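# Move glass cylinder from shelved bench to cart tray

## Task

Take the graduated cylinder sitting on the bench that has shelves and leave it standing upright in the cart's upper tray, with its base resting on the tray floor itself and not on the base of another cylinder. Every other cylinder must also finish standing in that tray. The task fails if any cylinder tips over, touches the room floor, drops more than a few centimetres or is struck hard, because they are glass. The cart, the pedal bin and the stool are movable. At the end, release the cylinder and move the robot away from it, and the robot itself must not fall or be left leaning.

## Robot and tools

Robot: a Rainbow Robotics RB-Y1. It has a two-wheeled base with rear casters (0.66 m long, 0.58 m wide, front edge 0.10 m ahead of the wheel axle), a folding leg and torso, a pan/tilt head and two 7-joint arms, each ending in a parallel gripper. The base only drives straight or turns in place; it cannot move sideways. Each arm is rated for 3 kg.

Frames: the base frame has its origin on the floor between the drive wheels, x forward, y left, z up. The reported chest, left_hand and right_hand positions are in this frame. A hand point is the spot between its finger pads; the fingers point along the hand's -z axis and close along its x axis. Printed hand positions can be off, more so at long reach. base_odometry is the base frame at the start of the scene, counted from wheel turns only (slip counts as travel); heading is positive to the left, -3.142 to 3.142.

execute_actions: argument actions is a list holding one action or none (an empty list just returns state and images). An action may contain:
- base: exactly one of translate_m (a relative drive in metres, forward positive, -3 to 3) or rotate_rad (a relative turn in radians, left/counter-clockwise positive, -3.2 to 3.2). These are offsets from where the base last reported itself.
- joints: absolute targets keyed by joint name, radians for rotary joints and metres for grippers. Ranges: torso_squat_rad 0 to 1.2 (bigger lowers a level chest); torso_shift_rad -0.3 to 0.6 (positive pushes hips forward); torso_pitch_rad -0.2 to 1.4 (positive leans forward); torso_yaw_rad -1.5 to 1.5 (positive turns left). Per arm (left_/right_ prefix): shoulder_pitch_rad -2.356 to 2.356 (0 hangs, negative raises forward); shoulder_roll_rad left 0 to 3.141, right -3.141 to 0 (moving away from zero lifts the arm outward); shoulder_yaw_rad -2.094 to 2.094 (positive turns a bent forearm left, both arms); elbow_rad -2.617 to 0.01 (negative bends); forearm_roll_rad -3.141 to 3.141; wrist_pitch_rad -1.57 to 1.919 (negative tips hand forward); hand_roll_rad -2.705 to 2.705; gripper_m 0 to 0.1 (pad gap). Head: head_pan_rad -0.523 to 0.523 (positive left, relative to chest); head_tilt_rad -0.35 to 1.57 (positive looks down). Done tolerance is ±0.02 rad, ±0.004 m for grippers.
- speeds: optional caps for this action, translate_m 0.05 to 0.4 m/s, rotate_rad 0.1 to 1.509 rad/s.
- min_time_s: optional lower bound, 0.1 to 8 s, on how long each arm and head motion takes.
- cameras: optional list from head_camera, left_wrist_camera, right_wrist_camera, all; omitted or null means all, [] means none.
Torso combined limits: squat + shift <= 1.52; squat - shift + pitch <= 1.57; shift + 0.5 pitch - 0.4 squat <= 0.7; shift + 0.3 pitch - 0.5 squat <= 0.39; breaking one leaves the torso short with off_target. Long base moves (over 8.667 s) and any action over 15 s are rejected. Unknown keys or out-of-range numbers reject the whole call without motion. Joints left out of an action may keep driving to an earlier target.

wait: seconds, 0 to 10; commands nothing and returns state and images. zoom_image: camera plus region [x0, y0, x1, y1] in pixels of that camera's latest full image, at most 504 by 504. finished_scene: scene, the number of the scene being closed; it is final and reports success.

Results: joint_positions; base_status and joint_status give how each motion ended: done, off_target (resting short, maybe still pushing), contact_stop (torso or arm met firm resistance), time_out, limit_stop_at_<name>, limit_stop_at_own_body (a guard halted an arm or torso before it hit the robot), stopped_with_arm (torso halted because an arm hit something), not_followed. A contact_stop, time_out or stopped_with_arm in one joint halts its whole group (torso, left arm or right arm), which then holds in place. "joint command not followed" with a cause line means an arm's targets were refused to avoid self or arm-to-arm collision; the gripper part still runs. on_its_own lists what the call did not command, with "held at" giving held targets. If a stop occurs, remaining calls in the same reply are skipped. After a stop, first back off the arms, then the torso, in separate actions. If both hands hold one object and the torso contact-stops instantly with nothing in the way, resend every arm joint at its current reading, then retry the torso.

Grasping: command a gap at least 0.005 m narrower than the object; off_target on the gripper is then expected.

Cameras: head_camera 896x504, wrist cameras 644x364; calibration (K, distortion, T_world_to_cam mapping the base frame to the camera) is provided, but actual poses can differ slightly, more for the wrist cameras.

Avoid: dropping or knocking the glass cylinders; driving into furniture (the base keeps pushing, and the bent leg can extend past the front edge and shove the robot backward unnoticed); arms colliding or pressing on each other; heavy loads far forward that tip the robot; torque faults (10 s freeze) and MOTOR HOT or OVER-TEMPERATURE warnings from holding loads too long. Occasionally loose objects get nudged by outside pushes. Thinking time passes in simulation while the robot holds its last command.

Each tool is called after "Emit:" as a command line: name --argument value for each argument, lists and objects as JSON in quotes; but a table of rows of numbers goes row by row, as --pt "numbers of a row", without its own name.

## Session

Emit:
execute_actions --actions '[]' --cameras '["head_camera"]'

Scene clock: 0.00 s.
base_odometry: x=+0.000 y=+0.000 heading=+0.000 (m, m, rad; odometry frame)
base_status: not commanded
joint_positions: torso_squat_rad=+0.350 torso_shift_rad=-0.001 torso_pitch_rad=+0.000 torso_yaw_rad=+0.000 left_shoulder_pitch_rad=-0.028 left_shoulder_roll_rad=+0.035 left_shoulder_yaw_rad=-0.041 left_elbow_rad=-0.202 left_forearm_roll_rad=-0.023 left_wrist_pitch_rad=+0.029 left_hand_roll_rad=+0.000 left_gripper_m=+0.099 right_shoulder_pitch_rad=+0.039 right_shoulder_roll_rad=-0.054 right_shoulder_yaw_rad=+0.033 right_elbow_rad=-0.164 right_forearm_roll_rad=-0.032 right_wrist_pitch_rad=-0.004 right_hand_roll_rad=-0.032 right_gripper_m=+0.100 head_pan_rad=-0.001 head_tilt_rad=+0.400
joint_status: not commanded
chest: x=-0.2285 y=+0.0006 z=+1.2475 quat_wxyz=(+1.000, +0.000, +0.000, +0.000) (m; base frame)
left_hand: x=-0.1165 y=+0.2421 z=+0.5703 quat_wxyz=(+0.994, +0.017, -0.099, -0.037) (m; base frame)
right_hand: x=-0.1758 y=-0.2588 z=+0.5652 quat_wxyz=(+0.997, -0.024, -0.066, -0.019) (m; base frame)
pictures: head_camera
camera_calibration (this result's frames):
head_camera: T_world_to_cam=[[-0.0661153, -0.997359, -0.0300733, 0.0345305], [-0.430623, 0.0557083, -0.900811, 1.27672], [0.900107, -0.0466071, -0.433169, 0.760016], [0, 0, 0, 1]] pos_world=[-0.132026, -0.00126262, 1.48034]
Images, in order (width x height): head_camera 896x504.

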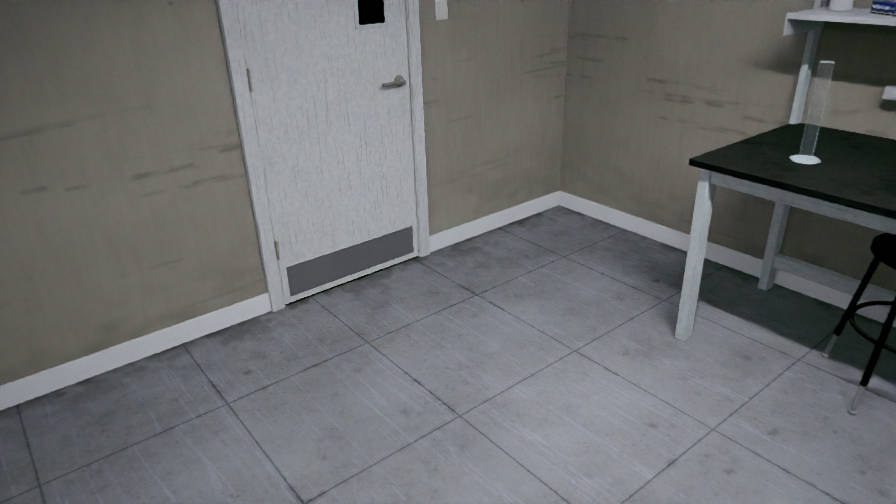

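Emit:
execute_actions --actions '[{"base":{"rotate_rad":-0.66},"joints":{"left_shoulder_pitch_rad":-0.3,"left_elbow_rad":-1.1,"left_wrist_pitch_rad":-0.17,"left_shoulder_roll_rad":0.1,"left_hand_roll_rad":1.77,"left_shoulder_yaw_rad":-0.3,"left_forearm_roll_rad":-0.01}}]' --cameras '["head_camera"]'

Scene clock: 11.57 s.
base_odometry: x=+0.000 y=+0.000 heading=-0.659 (m, m, rad; odometry frame)
base_status: done
joint_positions: torso_squat_rad=+0.350 torso_shift_rad=-0.001 torso_pitch_rad=+0.000 torso_yaw_rad=+0.000 left_shoulder_pitch_rad=-0.300 left_shoulder_roll_rad=+0.100 left_shoulder_yaw_rad=-0.300 left_elbow_rad=-1.100 left_forearm_roll_rad=-0.010 left_wrist_pitch_rad=-0.170 left_hand_roll_rad=+1.770 left_gripper_m=+0.099 right_shoulder_pitch_rad=+0.039 right_shoulder_roll_rad=-0.054 right_shoulder_yaw_rad=+0.033 right_elbow_rad=-0.164 right_forearm_roll_rad=-0.032 right_wrist_pitch_rad=-0.004 right_hand_roll_rad=-0.032 right_gripper_m=+0.100 head_pan_rad=-0.001 head_tilt_rad=+0.400
joint_status: all done
chest: x=-0.2285 y=+0.0007 z=+1.2475 quat_wxyz=(+1.000, +0.000, +0.000, +0.000) (m; base frame)
left_hand: x=+0.3259 y=+0.0807 z=+0.9701 quat_wxyz=(+0.598, -0.563, -0.391, +0.416) (m; base frame)
right_hand: x=-0.1758 y=-0.2588 z=+0.5652 quat_wxyz=(+0.997, -0.024, -0.066, -0.019) (m; base frame)
pictures: head_camera
camera_calibration (this result's frames):
head_camera: T_world_to_cam=[[-0.066131, -0.99736, -0.0300055, 0.0344909], [-0.43062, 0.0556537, -0.900816, 1.27672], [0.900107, -0.0466508, -0.433164, 0.760021], [0, 0, 0, 1]] pos_world=[-0.132037, -0.00119889, 1.48034]
Images, in order (width x height): head_camera 896x504.

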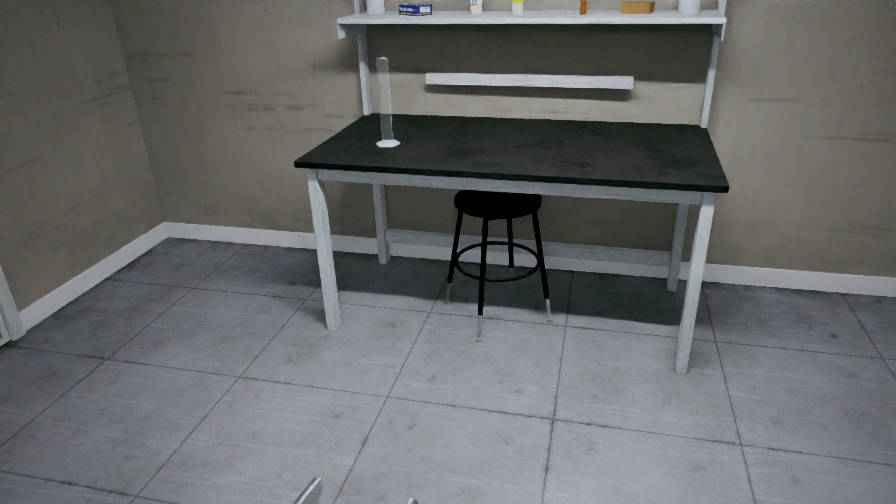

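Emit:
execute_actions --actions '[{"base":{"translate_m":1.75},"joints":{"head_tilt_rad":0.7}}]' --cameras '["head_camera","left_wrist_camera"]'

Scene clock: 24.10 s.
base_odometry: x=+1.382 y=-1.073 heading=-0.660 (m, m, rad; odometry frame)
base_status: done
joint_positions: torso_squat_rad=+0.350 torso_shift_rad=-0.001 torso_pitch_rad=+0.000 torso_yaw_rad=+0.000 left_shoulder_pitch_rad=-0.300 left_shoulder_roll_rad=+0.100 left_shoulder_yaw_rad=-0.300 left_elbow_rad=-1.100 left_forearm_roll_rad=-0.010 left_wrist_pitch_rad=-0.170 left_hand_roll_rad=+1.770 left_gripper_m=+0.099 right_shoulder_pitch_rad=+0.038 right_shoulder_roll_rad=-0.054 right_shoulder_yaw_rad=+0.033 right_elbow_rad=-0.164 right_forearm_roll_rad=-0.032 right_wrist_pitch_rad=-0.004 right_hand_roll_rad=-0.032 right_gripper_m=+0.100 head_pan_rad=-0.001 head_tilt_rad=+0.700
joint_status: all done
chest: x=-0.2284 y=+0.0007 z=+1.2475 quat_wxyz=(+1.000, +0.000, +0.000, +0.000) (m; base frame)
left_hand: x=+0.3260 y=+0.0807 z=+0.9700 quat_wxyz=(+0.598, -0.563, -0.391, +0.416) (m; base frame)
right_hand: x=-0.1757 y=-0.2588 z=+0.5652 quat_wxyz=(+0.997, -0.024, -0.066, -0.019) (m; base frame)
pictures: head_camera, left_wrist_camera
camera_calibration (this result's frames):
head_camera: T_world_to_cam=[[-0.0721878, -0.997348, -0.0092439, 0.00319513], [-0.677455, 0.0558319, -0.733442, 0.983546], [0.732014, -0.0466832, -0.679689, 1.08208], [0, 0, 0, 1]] pos_world=[-0.125559, -0.00121155, 1.45688]
left_wrist_camera: T_world_to_cam=[[0.372235, 0.927089, 0.0441303, -0.239829], [-0.601202, 0.204619, 0.772456, -0.541737], [0.707105, -0.314066, 0.633534, -0.7256], [0, 0, 0, 1]] pos_world=[0.276654, 0.105306, 0.888744]
Images, in order (width x height): head_camera 896x504, left_wrist_camera 644x364.

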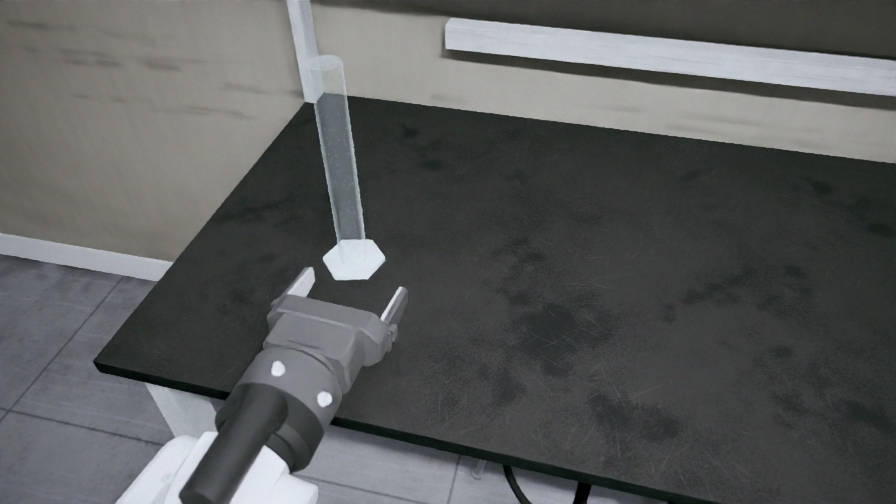

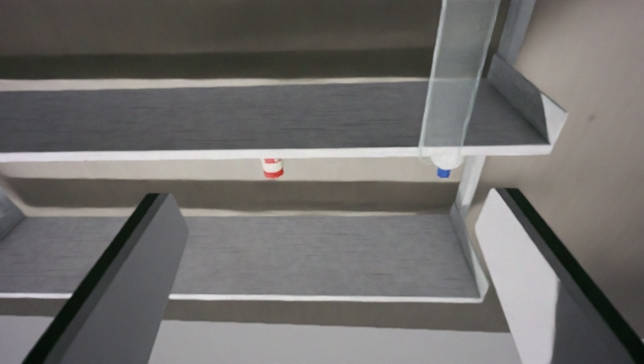

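Emit:
execute_actions --actions '[{"base":{"translate_m":0.29},"speeds":{"translate_m":0.12},"joints":{"left_shoulder_yaw_rad":-0.25}}]' --cameras '["head_camera","left_wrist_camera"]'

Scene clock: 33.80 s.
base_odometry: x=+1.611 y=-1.251 heading=-0.661 (m, m, rad; odometry frame)
base_status: done
joint_positions: torso_squat_rad=+0.350 torso_shift_rad=-0.001 torso_pitch_rad=+0.000 torso_yaw_rad=+0.000 left_shoulder_pitch_rad=-0.300 left_shoulder_roll_rad=+0.100 left_shoulder_yaw_rad=-0.250 left_elbow_rad=-1.100 left_forearm_roll_rad=-0.010 left_wrist_pitch_rad=-0.170 left_hand_roll_rad=+1.770 left_gripper_m=+0.099 right_shoulder_pitch_rad=+0.039 right_shoulder_roll_rad=-0.054 right_shoulder_yaw_rad=+0.033 right_elbow_rad=-0.164 right_forearm_roll_rad=-0.032 right_wrist_pitch_rad=-0.004 right_hand_roll_rad=-0.032 right_gripper_m=+0.100 head_pan_rad=-0.001 head_tilt_rad=+0.700
joint_status: all done
chest: x=-0.2284 y=+0.0007 z=+1.2475 quat_wxyz=(+1.000, +0.000, +0.000, +0.000) (m; base frame)
left_hand: x=+0.3335 y=+0.1020 z=+0.9741 quat_wxyz=(+0.583, -0.559, -0.402, +0.431) (m; base frame)
right_hand: x=-0.1757 y=-0.2588 z=+0.5652 quat_wxyz=(+0.997, -0.024, -0.066, -0.019) (m; base frame)
pictures: head_camera, left_wrist_camera
camera_calibration (this result's frames):
head_camera: T_world_to_cam=[[-0.072186, -0.997348, -0.00924575, 0.00319511], [-0.677424, 0.0558301, -0.733471, 0.983561], [0.732042, -0.046683, -0.679658, 1.08207], [0, 0, 0, 1]] pos_world=[-0.125605, -0.00121115, 1.45688]
left_wrist_camera: T_world_to_cam=[[0.328045, 0.944102, 0.0325329, -0.238271], [-0.613624, 0.186778, 0.76719, -0.533667], [0.718229, -0.271635, 0.640595, -0.741771], [0, 0, 0, 1]] pos_world=[0.283454, 0.123138, 0.89235]
Images, in order (width x height): head_camera 896x504, left_wrist_camera 644x364.

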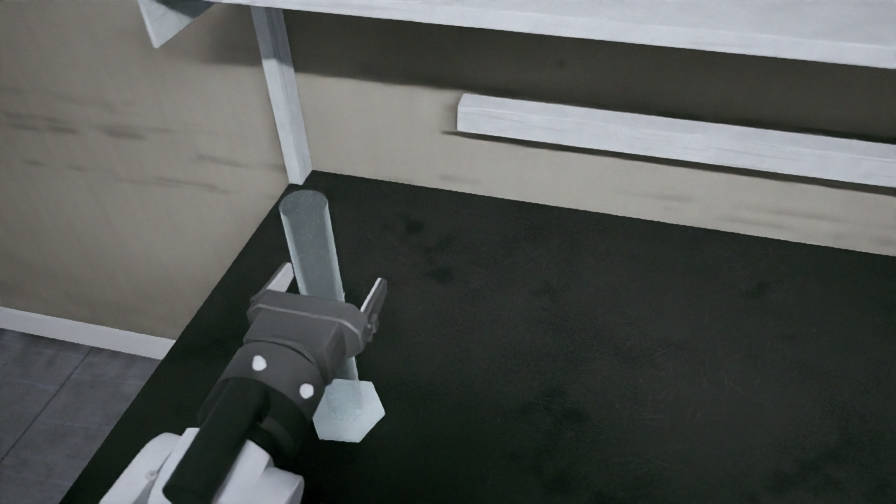

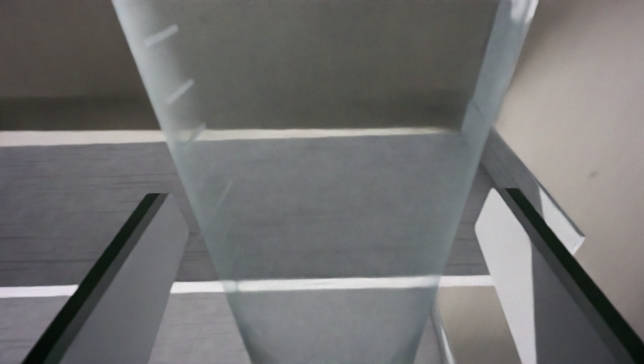

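Emit:
execute_actions --actions '[{"joints":{"left_gripper_m":0.02}}]' --cameras '[]'

Emit:
execute_actions --actions '[{"joints":{"torso_squat_rad":0.0}}]' --cameras '[]'

Emit:
execute_actions --actions '[{"base":{"translate_m":-2.0},"joints":{"head_tilt_rad":0.4,"head_pan_rad":-0.3,"left_shoulder_yaw_rad":0.1},"min_time_s":2}]' --cameras '[]'

Emit:
execute_actions --actions '[{"base":{"rotate_rad":1.9},"speeds":{"rotate_rad":0.8}}]' --cameras '["head_camera"]'

Scene clock: 42.80 s.
base_odometry: x=+1.611 y=-1.251 heading=-0.661 (m, m, rad; odometry frame)
base_status: not commanded
joint_positions: torso_squat_rad=+0.350 torso_shift_rad=-0.001 torso_pitch_rad=+0.000 torso_yaw_rad=+0.000 left_shoulder_pitch_rad=-0.300 left_shoulder_roll_rad=+0.100 left_shoulder_yaw_rad=-0.250 left_elbow_rad=-1.100 left_forearm_roll_rad=-0.010 left_wrist_pitch_rad=-0.170 left_hand_roll_rad=+1.770 left_gripper_m=+0.042 right_shoulder_pitch_rad=+0.039 right_shoulder_roll_rad=-0.054 right_shoulder_yaw_rad=+0.033 right_elbow_rad=-0.164 right_forearm_roll_rad=-0.032 right_wrist_pitch_rad=-0.004 right_hand_roll_rad=-0.032 right_gripper_m=+0.100 head_pan_rad=-0.001 head_tilt_rad=+0.700
joint_status: left_gripper_m off_target (ended at +0.042, target +0.020)
chest: x=-0.2284 y=+0.0007 z=+1.2475 quat_wxyz=(+1.000, +0.000, +0.000, +0.000) (m; base frame)
left_hand: x=+0.3335 y=+0.1020 z=+0.9741 quat_wxyz=(+0.583, -0.559, -0.402, +0.431) (m; base frame)
right_hand: x=-0.1757 y=-0.2588 z=+0.5652 quat_wxyz=(+0.997, -0.024, -0.066, -0.019) (m; base frame)
pictures: none
No camera images: the call's "cameras" was empty. Leave "cameras" out to get every camera's image.

Scene clock: 44.80 s.
base_odometry: x=+1.611 y=-1.251 heading=-0.661 (m, m, rad; odometry frame)
base_status: not commanded
joint_positions: torso_squat_rad=+0.000 torso_shift_rad=-0.001 torso_pitch_rad=+0.000 torso_yaw_rad=+0.000 left_shoulder_pitch_rad=-0.300 left_shoulder_roll_rad=+0.100 left_shoulder_yaw_rad=-0.250 left_elbow_rad=-1.100 left_forearm_roll_rad=-0.010 left_wrist_pitch_rad=-0.170 left_hand_roll_rad=+1.770 left_gripper_m=+0.042 right_shoulder_pitch_rad=+0.039 right_shoulder_roll_rad=-0.054 right_shoulder_yaw_rad=+0.033 right_elbow_rad=-0.164 right_forearm_roll_rad=-0.032 right_wrist_pitch_rad=-0.004 right_hand_roll_rad=-0.032 right_gripper_m=+0.100 head_pan_rad=-0.001 head_tilt_rad=+0.700
joint_status: all done
chest: x=-0.2283 y=+0.0007 z=+1.2899 quat_wxyz=(+1.000, +0.000, +0.000, +0.000) (m; base frame)
left_hand: x=+0.3335 y=+0.1021 z=+1.0163 quat_wxyz=(+0.583, -0.559, -0.402, +0.432) (m; base frame)
right_hand: x=-0.1758 y=-0.2588 z=+0.6077 quat_wxyz=(+0.997, -0.024, -0.066, -0.019) (m; base frame)
pictures: none
No camera images: the call's "cameras" was empty. Leave "cameras" out to get every camera's image.

Scene clock: 51.57 s.
base_odometry: x=+0.033 y=-0.022 heading=-0.662 (m, m, rad; odometry frame)
base_status: done
joint_positions: torso_squat_rad=+0.000 torso_shift_rad=-0.001 torso_pitch_rad=+0.000 torso_yaw_rad=+0.000 left_shoulder_pitch_rad=-0.299 left_shoulder_roll_rad=+0.100 left_shoulder_yaw_rad=+0.100 left_elbow_rad=-1.100 left_forearm_roll_rad=-0.010 left_wrist_pitch_rad=-0.170 left_hand_roll_rad=+1.770 left_gripper_m=+0.042 right_shoulder_pitch_rad=+0.039 right_shoulder_roll_rad=-0.054 right_shoulder_yaw_rad=+0.033 right_elbow_rad=-0.164 right_forearm_roll_rad=-0.032 right_wrist_pitch_rad=-0.004 right_hand_roll_rad=-0.032 right_gripper_m=+0.100 head_pan_rad=-0.300 head_tilt_rad=+0.400
joint_status: all done
chest: x=-0.2284 y=+0.0007 z=+1.2899 quat_wxyz=(+1.000, +0.000, +0.000, +0.000) (m; base frame)
left_hand: x=+0.3569 y=+0.2610 z=+1.0374 quat_wxyz=(+0.469, -0.519, -0.476, +0.534) (m; base frame)
right_hand: x=-0.1759 y=-0.2588 z=+0.6077 quat_wxyz=(+0.997, -0.024, -0.066, -0.019) (m; base frame)
pictures: none
No camera images: the call's "cameras" was empty. Leave "cameras" out to get every camera's image.

Scene clock: 56.10 s.
base_odometry: x=+0.033 y=-0.022 heading=+1.237 (m, m, rad; odometry frame)
base_status: done
joint_positions: torso_squat_rad=+0.000 torso_shift_rad=-0.001 torso_pitch_rad=+0.000 torso_yaw_rad=+0.000 left_shoulder_pitch_rad=-0.300 left_shoulder_roll_rad=+0.100 left_shoulder_yaw_rad=+0.100 left_elbow_rad=-1.100 left_forearm_roll_rad=-0.010 left_wrist_pitch_rad=-0.170 left_hand_roll_rad=+1.770 left_gripper_m=+0.042 right_shoulder_pitch_rad=+0.039 right_shoulder_roll_rad=-0.054 right_shoulder_yaw_rad=+0.033 right_elbow_rad=-0.164 right_forearm_roll_rad=-0.032 right_wrist_pitch_rad=-0.004 right_hand_roll_rad=-0.032 right_gripper_m=+0.100 head_pan_rad=-0.300 head_tilt_rad=+0.400
joint_status: not commanded
chest: x=-0.2284 y=+0.0007 z=+1.2899 quat_wxyz=(+1.000, +0.000, +0.000, +0.000) (m; base frame)
left_hand: x=+0.3569 y=+0.2610 z=+1.0374 quat_wxyz=(+0.469, -0.519, -0.476, +0.534) (m; base frame)
right_hand: x=-0.1759 y=-0.2588 z=+0.6077 quat_wxyz=(+0.997, -0.024, -0.066, -0.019) (m; base frame)
pictures: head_camera
camera_calibration (this result's frames):
head_camera: T_world_to_cam=[[-0.357308, -0.933503, -0.0300511, -0.0242826], [-0.394772, 0.180106, -0.900953, 1.3225], [0.846455, -0.310054, -0.432874, 0.767083], [0, 0, 0, 1]] pos_world=[-0.135893, -0.0230204, 1.52283]
Images, in order (width x height): head_camera 896x504.

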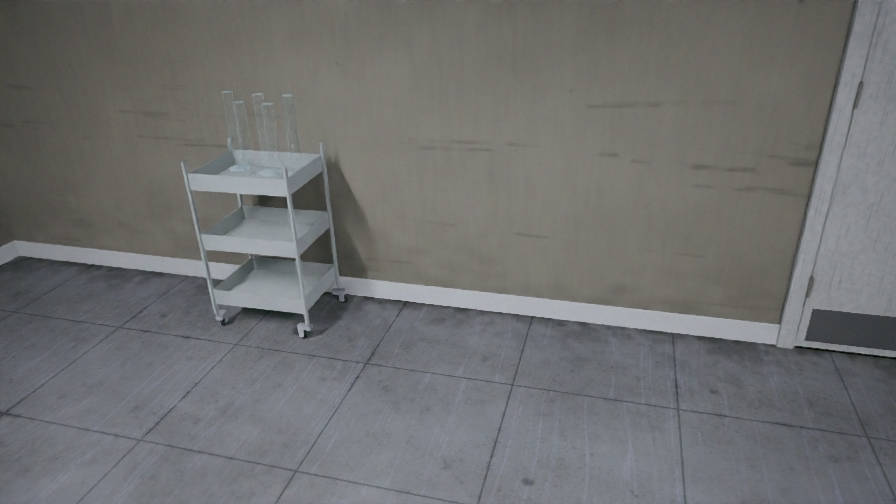

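Emit:
execute_actions --actions '[{"base":{"rotate_rad":0.32},"speeds":{"rotate_rad":0.8}}]' --cameras '[]'

Emit:
execute_actions --actions '[{"base":{"translate_m":1.92}}]' --cameras '[]'

Emit:
execute_actions --actions '[{"base":{"rotate_rad":-0.97},"speeds":{"rotate_rad":0.8},"joints":{"head_tilt_rad":0.75,"head_pan_rad":-0.1}}]' --cameras '["head_camera"]'

Scene clock: 74.73 s.
base_odometry: x=+0.033 y=-0.022 heading=+1.556 (m, m, rad; odometry frame)
base_status: done
joint_positions: torso_squat_rad=+0.000 torso_shift_rad=-0.001 torso_pitch_rad=+0.000 torso_yaw_rad=+0.000 left_shoulder_pitch_rad=-0.300 left_shoulder_roll_rad=+0.100 left_shoulder_yaw_rad=+0.100 left_elbow_rad=-1.100 left_forearm_roll_rad=-0.010 left_wrist_pitch_rad=-0.170 left_hand_roll_rad=+1.770 left_gripper_m=+0.042 right_shoulder_pitch_rad=+0.039 right_shoulder_roll_rad=-0.054 right_shoulder_yaw_rad=+0.033 right_elbow_rad=-0.164 right_forearm_roll_rad=-0.032 right_wrist_pitch_rad=-0.004 right_hand_roll_rad=-0.032 right_gripper_m=+0.100 head_pan_rad=-0.300 head_tilt_rad=+0.400
joint_status: not commanded
chest: x=-0.2284 y=+0.0007 z=+1.2899 quat_wxyz=(+1.000, +0.000, +0.000, +0.000) (m; base frame)
left_hand: x=+0.3569 y=+0.2610 z=+1.0374 quat_wxyz=(+0.469, -0.519, -0.476, +0.534) (m; base frame)
right_hand: x=-0.1759 y=-0.2588 z=+0.6077 quat_wxyz=(+0.997, -0.024, -0.066, -0.019) (m; base frame)
pictures: none
No camera images: the call's "cameras" was empty. Leave "cameras" out to get every camera's image.

Scene clock: 81.20 s.
base_odometry: x=+0.060 y=+1.898 heading=+1.557 (m, m, rad; odometry frame)
base_status: done
joint_positions: torso_squat_rad=+0.000 torso_shift_rad=-0.001 torso_pitch_rad=+0.000 torso_yaw_rad=+0.000 left_shoulder_pitch_rad=-0.300 left_shoulder_roll_rad=+0.100 left_shoulder_yaw_rad=+0.100 left_elbow_rad=-1.100 left_forearm_roll_rad=-0.010 left_wrist_pitch_rad=-0.170 left_hand_roll_rad=+1.770 left_gripper_m=+0.042 right_shoulder_pitch_rad=+0.038 right_shoulder_roll_rad=-0.054 right_shoulder_yaw_rad=+0.033 right_elbow_rad=-0.164 right_forearm_roll_rad=-0.032 right_wrist_pitch_rad=-0.004 right_hand_roll_rad=-0.032 right_gripper_m=+0.100 head_pan_rad=-0.300 head_tilt_rad=+0.400
joint_status: not commanded
chest: x=-0.2284 y=+0.0007 z=+1.2899 quat_wxyz=(+1.000, +0.000, +0.000, +0.000) (m; base frame)
left_hand: x=+0.3569 y=+0.2610 z=+1.0374 quat_wxyz=(+0.469, -0.519, -0.476, +0.534) (m; base frame)
right_hand: x=-0.1757 y=-0.2588 z=+0.6077 quat_wxyz=(+0.997, -0.024, -0.066, -0.019) (m; base frame)
pictures: none
No camera images: the call's "cameras" was empty. Leave "cameras" out to get every camera's image.

Scene clock: 84.33 s.
base_odometry: x=+0.060 y=+1.898 heading=+0.588 (m, m, rad; odometry frame)
base_status: done
joint_positions: torso_squat_rad=+0.000 torso_shift_rad=-0.001 torso_pitch_rad=+0.000 torso_yaw_rad=+0.000 left_shoulder_pitch_rad=-0.300 left_shoulder_roll_rad=+0.100 left_shoulder_yaw_rad=+0.100 left_elbow_rad=-1.100 left_forearm_roll_rad=-0.010 left_wrist_pitch_rad=-0.170 left_hand_roll_rad=+1.770 left_gripper_m=+0.042 right_shoulder_pitch_rad=+0.039 right_shoulder_roll_rad=-0.054 right_shoulder_yaw_rad=+0.033 right_elbow_rad=-0.164 right_forearm_roll_rad=-0.032 right_wrist_pitch_rad=-0.004 right_hand_roll_rad=-0.032 right_gripper_m=+0.100 head_pan_rad=-0.100 head_tilt_rad=+0.750
joint_status: all done
chest: x=-0.2284 y=+0.0008 z=+1.2899 quat_wxyz=(+1.000, +0.000, +0.000, +0.000) (m; base frame)
left_hand: x=+0.3569 y=+0.2610 z=+1.0374 quat_wxyz=(+0.469, -0.519, -0.476, +0.534) (m; base frame)
right_hand: x=-0.1758 y=-0.2588 z=+0.6077 quat_wxyz=(+0.997, -0.024, -0.066, -0.019) (m; base frame)
pictures: head_camera
camera_calibration (this result's frames):
head_camera: T_world_to_cam=[[-0.171196, -0.985221, -0.00559759, -0.0222163], [-0.7042, 0.126334, -0.698671, 0.957294], [0.689053, -0.115668, -0.715421, 1.15538], [0, 0, 0, 1]] pos_world=[-0.125791, -0.00918714, 1.49529]
Images, in order (width x height): head_camera 896x504.

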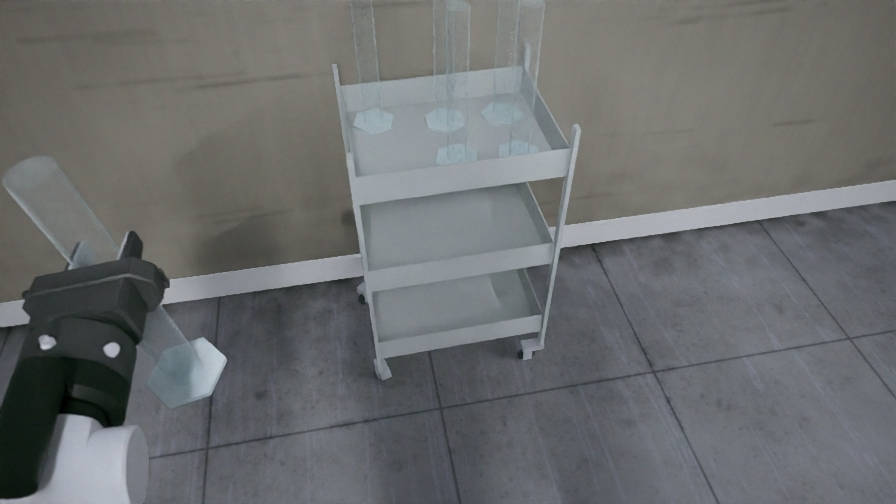

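Emit:
execute_actions --actions '[{"base":{"rotate_rad":-0.09},"joints":{"head_tilt_rad":1.0,"head_pan_rad":0,"left_shoulder_yaw_rad":-0.45,"left_hand_roll_rad":1.8},"min_time_s":1.5}]' --cameras '[]'

Emit:
execute_actions --actions '[{"base":{"translate_m":0.64},"speeds":{"translate_m":0.2}}]' --cameras '["head_camera"]'

Scene clock: 93.87 s.
base_odometry: x=+0.059 y=+1.897 heading=+0.498 (m, m, rad; odometry frame)
base_status: done
joint_positions: torso_squat_rad=+0.000 torso_shift_rad=-0.001 torso_pitch_rad=+0.000 torso_yaw_rad=+0.000 left_shoulder_pitch_rad=-0.300 left_shoulder_roll_rad=+0.100 left_shoulder_yaw_rad=-0.450 left_elbow_rad=-1.100 left_forearm_roll_rad=-0.010 left_wrist_pitch_rad=-0.170 left_hand_roll_rad=+1.800 left_gripper_m=+0.042 right_shoulder_pitch_rad=+0.039 right_shoulder_roll_rad=-0.054 right_shoulder_yaw_rad=+0.033 right_elbow_rad=-0.164 right_forearm_roll_rad=-0.032 right_wrist_pitch_rad=-0.004 right_hand_roll_rad=-0.032 right_gripper_m=+0.100 head_pan_rad=+0.000 head_tilt_rad=+1.000
joint_status: all done
chest: x=-0.2284 y=+0.0008 z=+1.2899 quat_wxyz=(+1.000, +0.000, +0.000, +0.000) (m; base frame)
left_hand: x=+0.2967 y=+0.0192 z=+0.9979 quat_wxyz=(+0.635, -0.579, -0.346, +0.377) (m; base frame)
right_hand: x=-0.1758 y=-0.2588 z=+0.6077 quat_wxyz=(+0.997, -0.024, -0.066, -0.019) (m; base frame)
pictures: none
No camera images: the call's "cameras" was empty. Leave "cameras" out to get every camera's image.

Scene clock: 98.23 s.
base_odometry: x=+0.622 y=+2.203 heading=+0.497 (m, m, rad; odometry frame)
base_status: done
joint_positions: torso_squat_rad=+0.000 torso_shift_rad=-0.001 torso_pitch_rad=+0.000 torso_yaw_rad=+0.000 left_shoulder_pitch_rad=-0.300 left_shoulder_roll_rad=+0.100 left_shoulder_yaw_rad=-0.450 left_elbow_rad=-1.100 left_forearm_roll_rad=-0.010 left_wrist_pitch_rad=-0.170 left_hand_roll_rad=+1.800 left_gripper_m=+0.042 right_shoulder_pitch_rad=+0.039 right_shoulder_roll_rad=-0.054 right_shoulder_yaw_rad=+0.033 right_elbow_rad=-0.164 right_forearm_roll_rad=-0.032 right_wrist_pitch_rad=-0.004 right_hand_roll_rad=-0.032 right_gripper_m=+0.100 head_pan_rad=+0.000 head_tilt_rad=+1.000
joint_status: not commanded
chest: x=-0.2284 y=+0.0008 z=+1.2899 quat_wxyz=(+1.000, +0.000, +0.000, +0.000) (m; base frame)
left_hand: x=+0.2967 y=+0.0191 z=+0.9979 quat_wxyz=(+0.635, -0.579, -0.346, +0.377) (m; base frame)
right_hand: x=-0.1758 y=-0.2588 z=+0.6077 quat_wxyz=(+0.997, -0.024, -0.066, -0.019) (m; base frame)
pictures: head_camera
camera_calibration (this result's frames):
head_camera: T_world_to_cam=[[-0.0712429, -0.997381, 0.0124595, -0.0284791], [-0.863989, 0.055463, -0.500447, 0.629013], [0.498446, -0.0464182, -0.865677, 1.33986], [0, 0, 0, 1]] pos_world=[-0.126417, -0.00109751, 1.47503]
Images, in order (width x height): head_camera 896x504.

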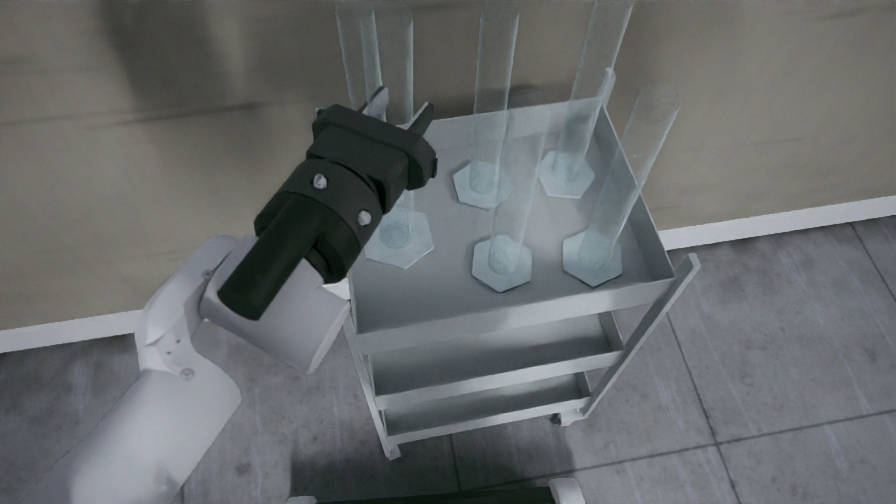

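Emit:
execute_actions --actions '[{"joints":{"torso_squat_rad":0.5}}]' --cameras '["head_camera"]'

Scene clock: 104.47 s.
base_odometry: x=+0.622 y=+2.203 heading=+0.497 (m, m, rad; odometry frame)
base_status: not commanded
joint_positions: torso_squat_rad=+0.500 torso_shift_rad=-0.001 torso_pitch_rad=+0.000 torso_yaw_rad=+0.000 left_shoulder_pitch_rad=-0.300 left_shoulder_roll_rad=+0.100 left_shoulder_yaw_rad=-0.450 left_elbow_rad=-1.100 left_forearm_roll_rad=-0.010 left_wrist_pitch_rad=-0.170 left_hand_roll_rad=+1.800 left_gripper_m=+0.042 right_shoulder_pitch_rad=+0.039 right_shoulder_roll_rad=-0.054 right_shoulder_yaw_rad=+0.033 right_elbow_rad=-0.164 right_forearm_roll_rad=-0.032 right_wrist_pitch_rad=-0.004 right_hand_roll_rad=-0.032 right_gripper_m=+0.100 head_pan_rad=+0.000 head_tilt_rad=+1.000
joint_status: all done
chest: x=-0.2285 y=+0.0007 z=+1.2042 quat_wxyz=(+1.000, +0.000, +0.000, +0.000) (m; base frame)
left_hand: x=+0.2967 y=+0.0191 z=+0.9123 quat_wxyz=(+0.635, -0.579, -0.346, +0.377) (m; base frame)
right_hand: x=-0.1757 y=-0.2589 z=+0.5220 quat_wxyz=(+0.997, -0.024, -0.066, -0.019) (m; base frame)
pictures: head_camera
camera_calibration (this result's frames):
head_camera: T_world_to_cam=[[-0.0712434, -0.997381, 0.0124438, -0.0274715], [-0.863878, 0.055461, -0.500638, 0.586323], [0.498637, -0.046417, -0.865567, 1.26562], [0, 0, 0, 1]] pos_world=[-0.126533, -0.00117102, 1.38936]
Images, in order (width x height): head_camera 896x504.

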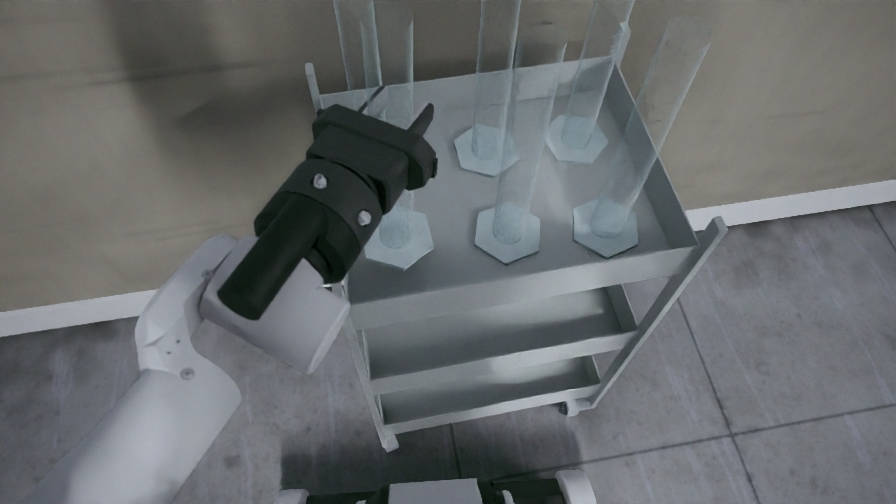

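Emit:
execute_actions --actions '[{"joints":{"torso_squat_rad":0.61}}]' --cameras '["head_camera"]'

Scene clock: 109.23 s.
base_odometry: x=+0.622 y=+2.203 heading=+0.497 (m, m, rad; odometry frame)
base_status: not commanded
joint_positions: torso_squat_rad=+0.610 torso_shift_rad=-0.001 torso_pitch_rad=-0.001 torso_yaw_rad=+0.000 left_shoulder_pitch_rad=-0.302 left_shoulder_roll_rad=+0.100 left_shoulder_yaw_rad=-0.450 left_elbow_rad=-1.102 left_forearm_roll_rad=-0.010 left_wrist_pitch_rad=-0.171 left_hand_roll_rad=+1.800 left_gripper_m=+0.042 right_shoulder_pitch_rad=+0.039 right_shoulder_roll_rad=-0.054 right_shoulder_yaw_rad=+0.033 right_elbow_rad=-0.164 right_forearm_roll_rad=-0.032 right_wrist_pitch_rad=-0.004 right_hand_roll_rad=-0.032 right_gripper_m=+0.100 head_pan_rad=+0.000 head_tilt_rad=+1.000
joint_status: all done
chest: x=-0.2289 y=+0.0006 z=+1.1636 quat_wxyz=(+1.000, +0.000, -0.001, +0.000) (m; base frame)
left_hand: x=+0.2973 y=+0.0181 z=+0.8747 quat_wxyz=(+0.634, -0.581, -0.347, +0.375) (m; base frame)
right_hand: x=-0.1755 y=-0.2589 z=+0.4815 quat_wxyz=(+0.997, -0.024, -0.066, -0.019) (m; base frame)
pictures: head_camera
camera_calibration (this result's frames):
head_camera: T_world_to_cam=[[-0.0712476, -0.997382, 0.0123833, -0.0269629], [-0.863453, 0.0554555, -0.501372, 0.566582], [0.499373, -0.0464139, -0.865143, 1.23038], [0, 0, 0, 1]] pos_world=[-0.127125, -0.00120534, 1.34886]
Images, in order (width x height): head_camera 896x504.

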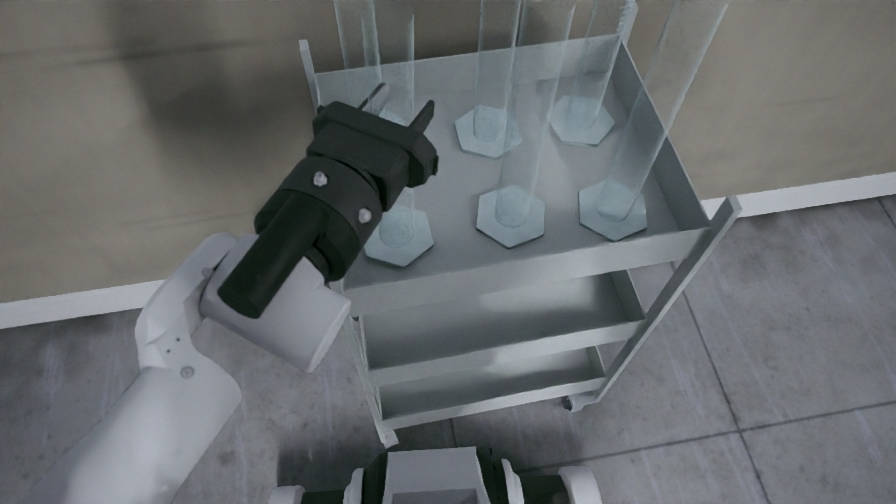

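Emit:
execute_actions --actions '[{"joints":{"left_gripper_m":0.075}}]' --cameras '[]'

Emit:
execute_actions --actions '[{"base":{"translate_m":-0.5},"speeds":{"translate_m":0.15},"joints":{"head_tilt_rad":0.7}}]' --cameras '["head_camera"]'

Scene clock: 115.80 s.
base_odometry: x=+0.622 y=+2.203 heading=+0.497 (m, m, rad; odometry frame)
base_status: not commanded
joint_positions: torso_squat_rad=+0.610 torso_shift_rad=-0.001 torso_pitch_rad=+0.000 torso_yaw_rad=+0.000 left_shoulder_pitch_rad=-0.300 left_shoulder_roll_rad=+0.100 left_shoulder_yaw_rad=-0.450 left_elbow_rad=-1.100 left_forearm_roll_rad=-0.010 left_wrist_pitch_rad=-0.170 left_hand_roll_rad=+1.800 left_gripper_m=+0.075 right_shoulder_pitch_rad=+0.039 right_shoulder_roll_rad=-0.054 right_shoulder_yaw_rad=+0.033 right_elbow_rad=-0.164 right_forearm_roll_rad=-0.032 right_wrist_pitch_rad=-0.004 right_hand_roll_rad=-0.032 right_gripper_m=+0.100 head_pan_rad=+0.000 head_tilt_rad=+1.000
joint_status: all done
chest: x=-0.2285 y=+0.0006 z=+1.1637 quat_wxyz=(+1.000, +0.000, +0.000, +0.000) (m; base frame)
left_hand: x=+0.2968 y=+0.0188 z=+0.8723 quat_wxyz=(+0.635, -0.579, -0.346, +0.377) (m; base frame)
right_hand: x=-0.1757 y=-0.2589 z=+0.4815 quat_wxyz=(+0.997, -0.024, -0.066, -0.019) (m; base frame)
pictures: none
No camera images: the call's "cameras" was empty. Leave "cameras" out to get every camera's image.

Scene clock: 120.13 s.
base_odometry: x=+0.182 y=+1.964 heading=+0.496 (m, m, rad; odometry frame)
base_status: done
joint_positions: torso_squat_rad=+0.610 torso_shift_rad=-0.001 torso_pitch_rad=+0.000 torso_yaw_rad=+0.000 left_shoulder_pitch_rad=-0.300 left_shoulder_roll_rad=+0.100 left_shoulder_yaw_rad=-0.450 left_elbow_rad=-1.100 left_forearm_roll_rad=-0.010 left_wrist_pitch_rad=-0.170 left_hand_roll_rad=+1.800 left_gripper_m=+0.075 right_shoulder_pitch_rad=+0.039 right_shoulder_roll_rad=-0.054 right_shoulder_yaw_rad=+0.033 right_elbow_rad=-0.164 right_forearm_roll_rad=-0.032 right_wrist_pitch_rad=-0.004 right_hand_roll_rad=-0.032 right_gripper_m=+0.100 head_pan_rad=+0.000 head_tilt_rad=+0.700
joint_status: all done
chest: x=-0.2285 y=+0.0006 z=+1.1637 quat_wxyz=(+1.000, +0.000, +0.000, +0.000) (m; base frame)
left_hand: x=+0.2968 y=+0.0189 z=+0.8721 quat_wxyz=(+0.635, -0.579, -0.346, +0.377) (m; base frame)
right_hand: x=-0.1758 y=-0.2589 z=+0.4814 quat_wxyz=(+0.997, -0.024, -0.066, -0.019) (m; base frame)
pictures: head_camera
camera_calibration (this result's frames):
head_camera: T_world_to_cam=[[-0.0715815, -0.997392, -0.00919029, 0.00243395], [-0.677386, 0.0553741, -0.733541, 0.922174], [0.732137, -0.0462826, -0.679584, 1.02509], [0, 0, 0, 1]] pos_world=[-0.125661, -0.00119339, 1.37311]
Images, in order (width x height): head_camera 896x504.

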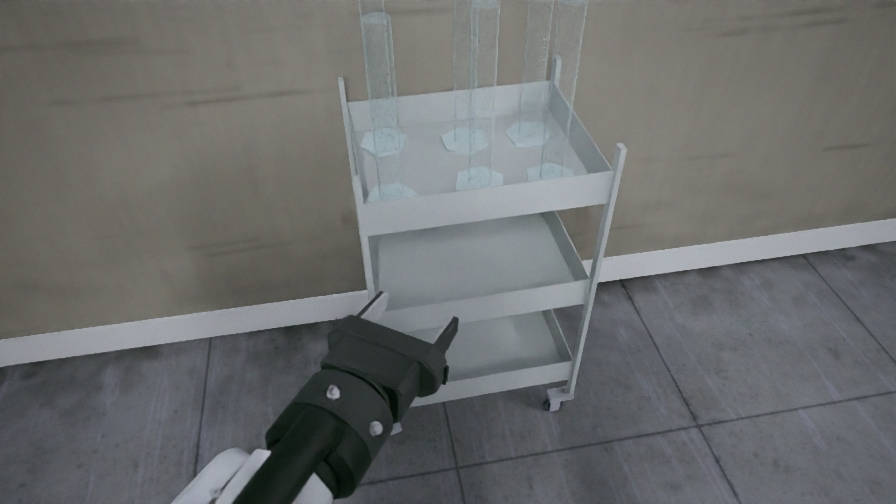

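Emit:
finished_scene --scene 2

The scene is finished: the task was done.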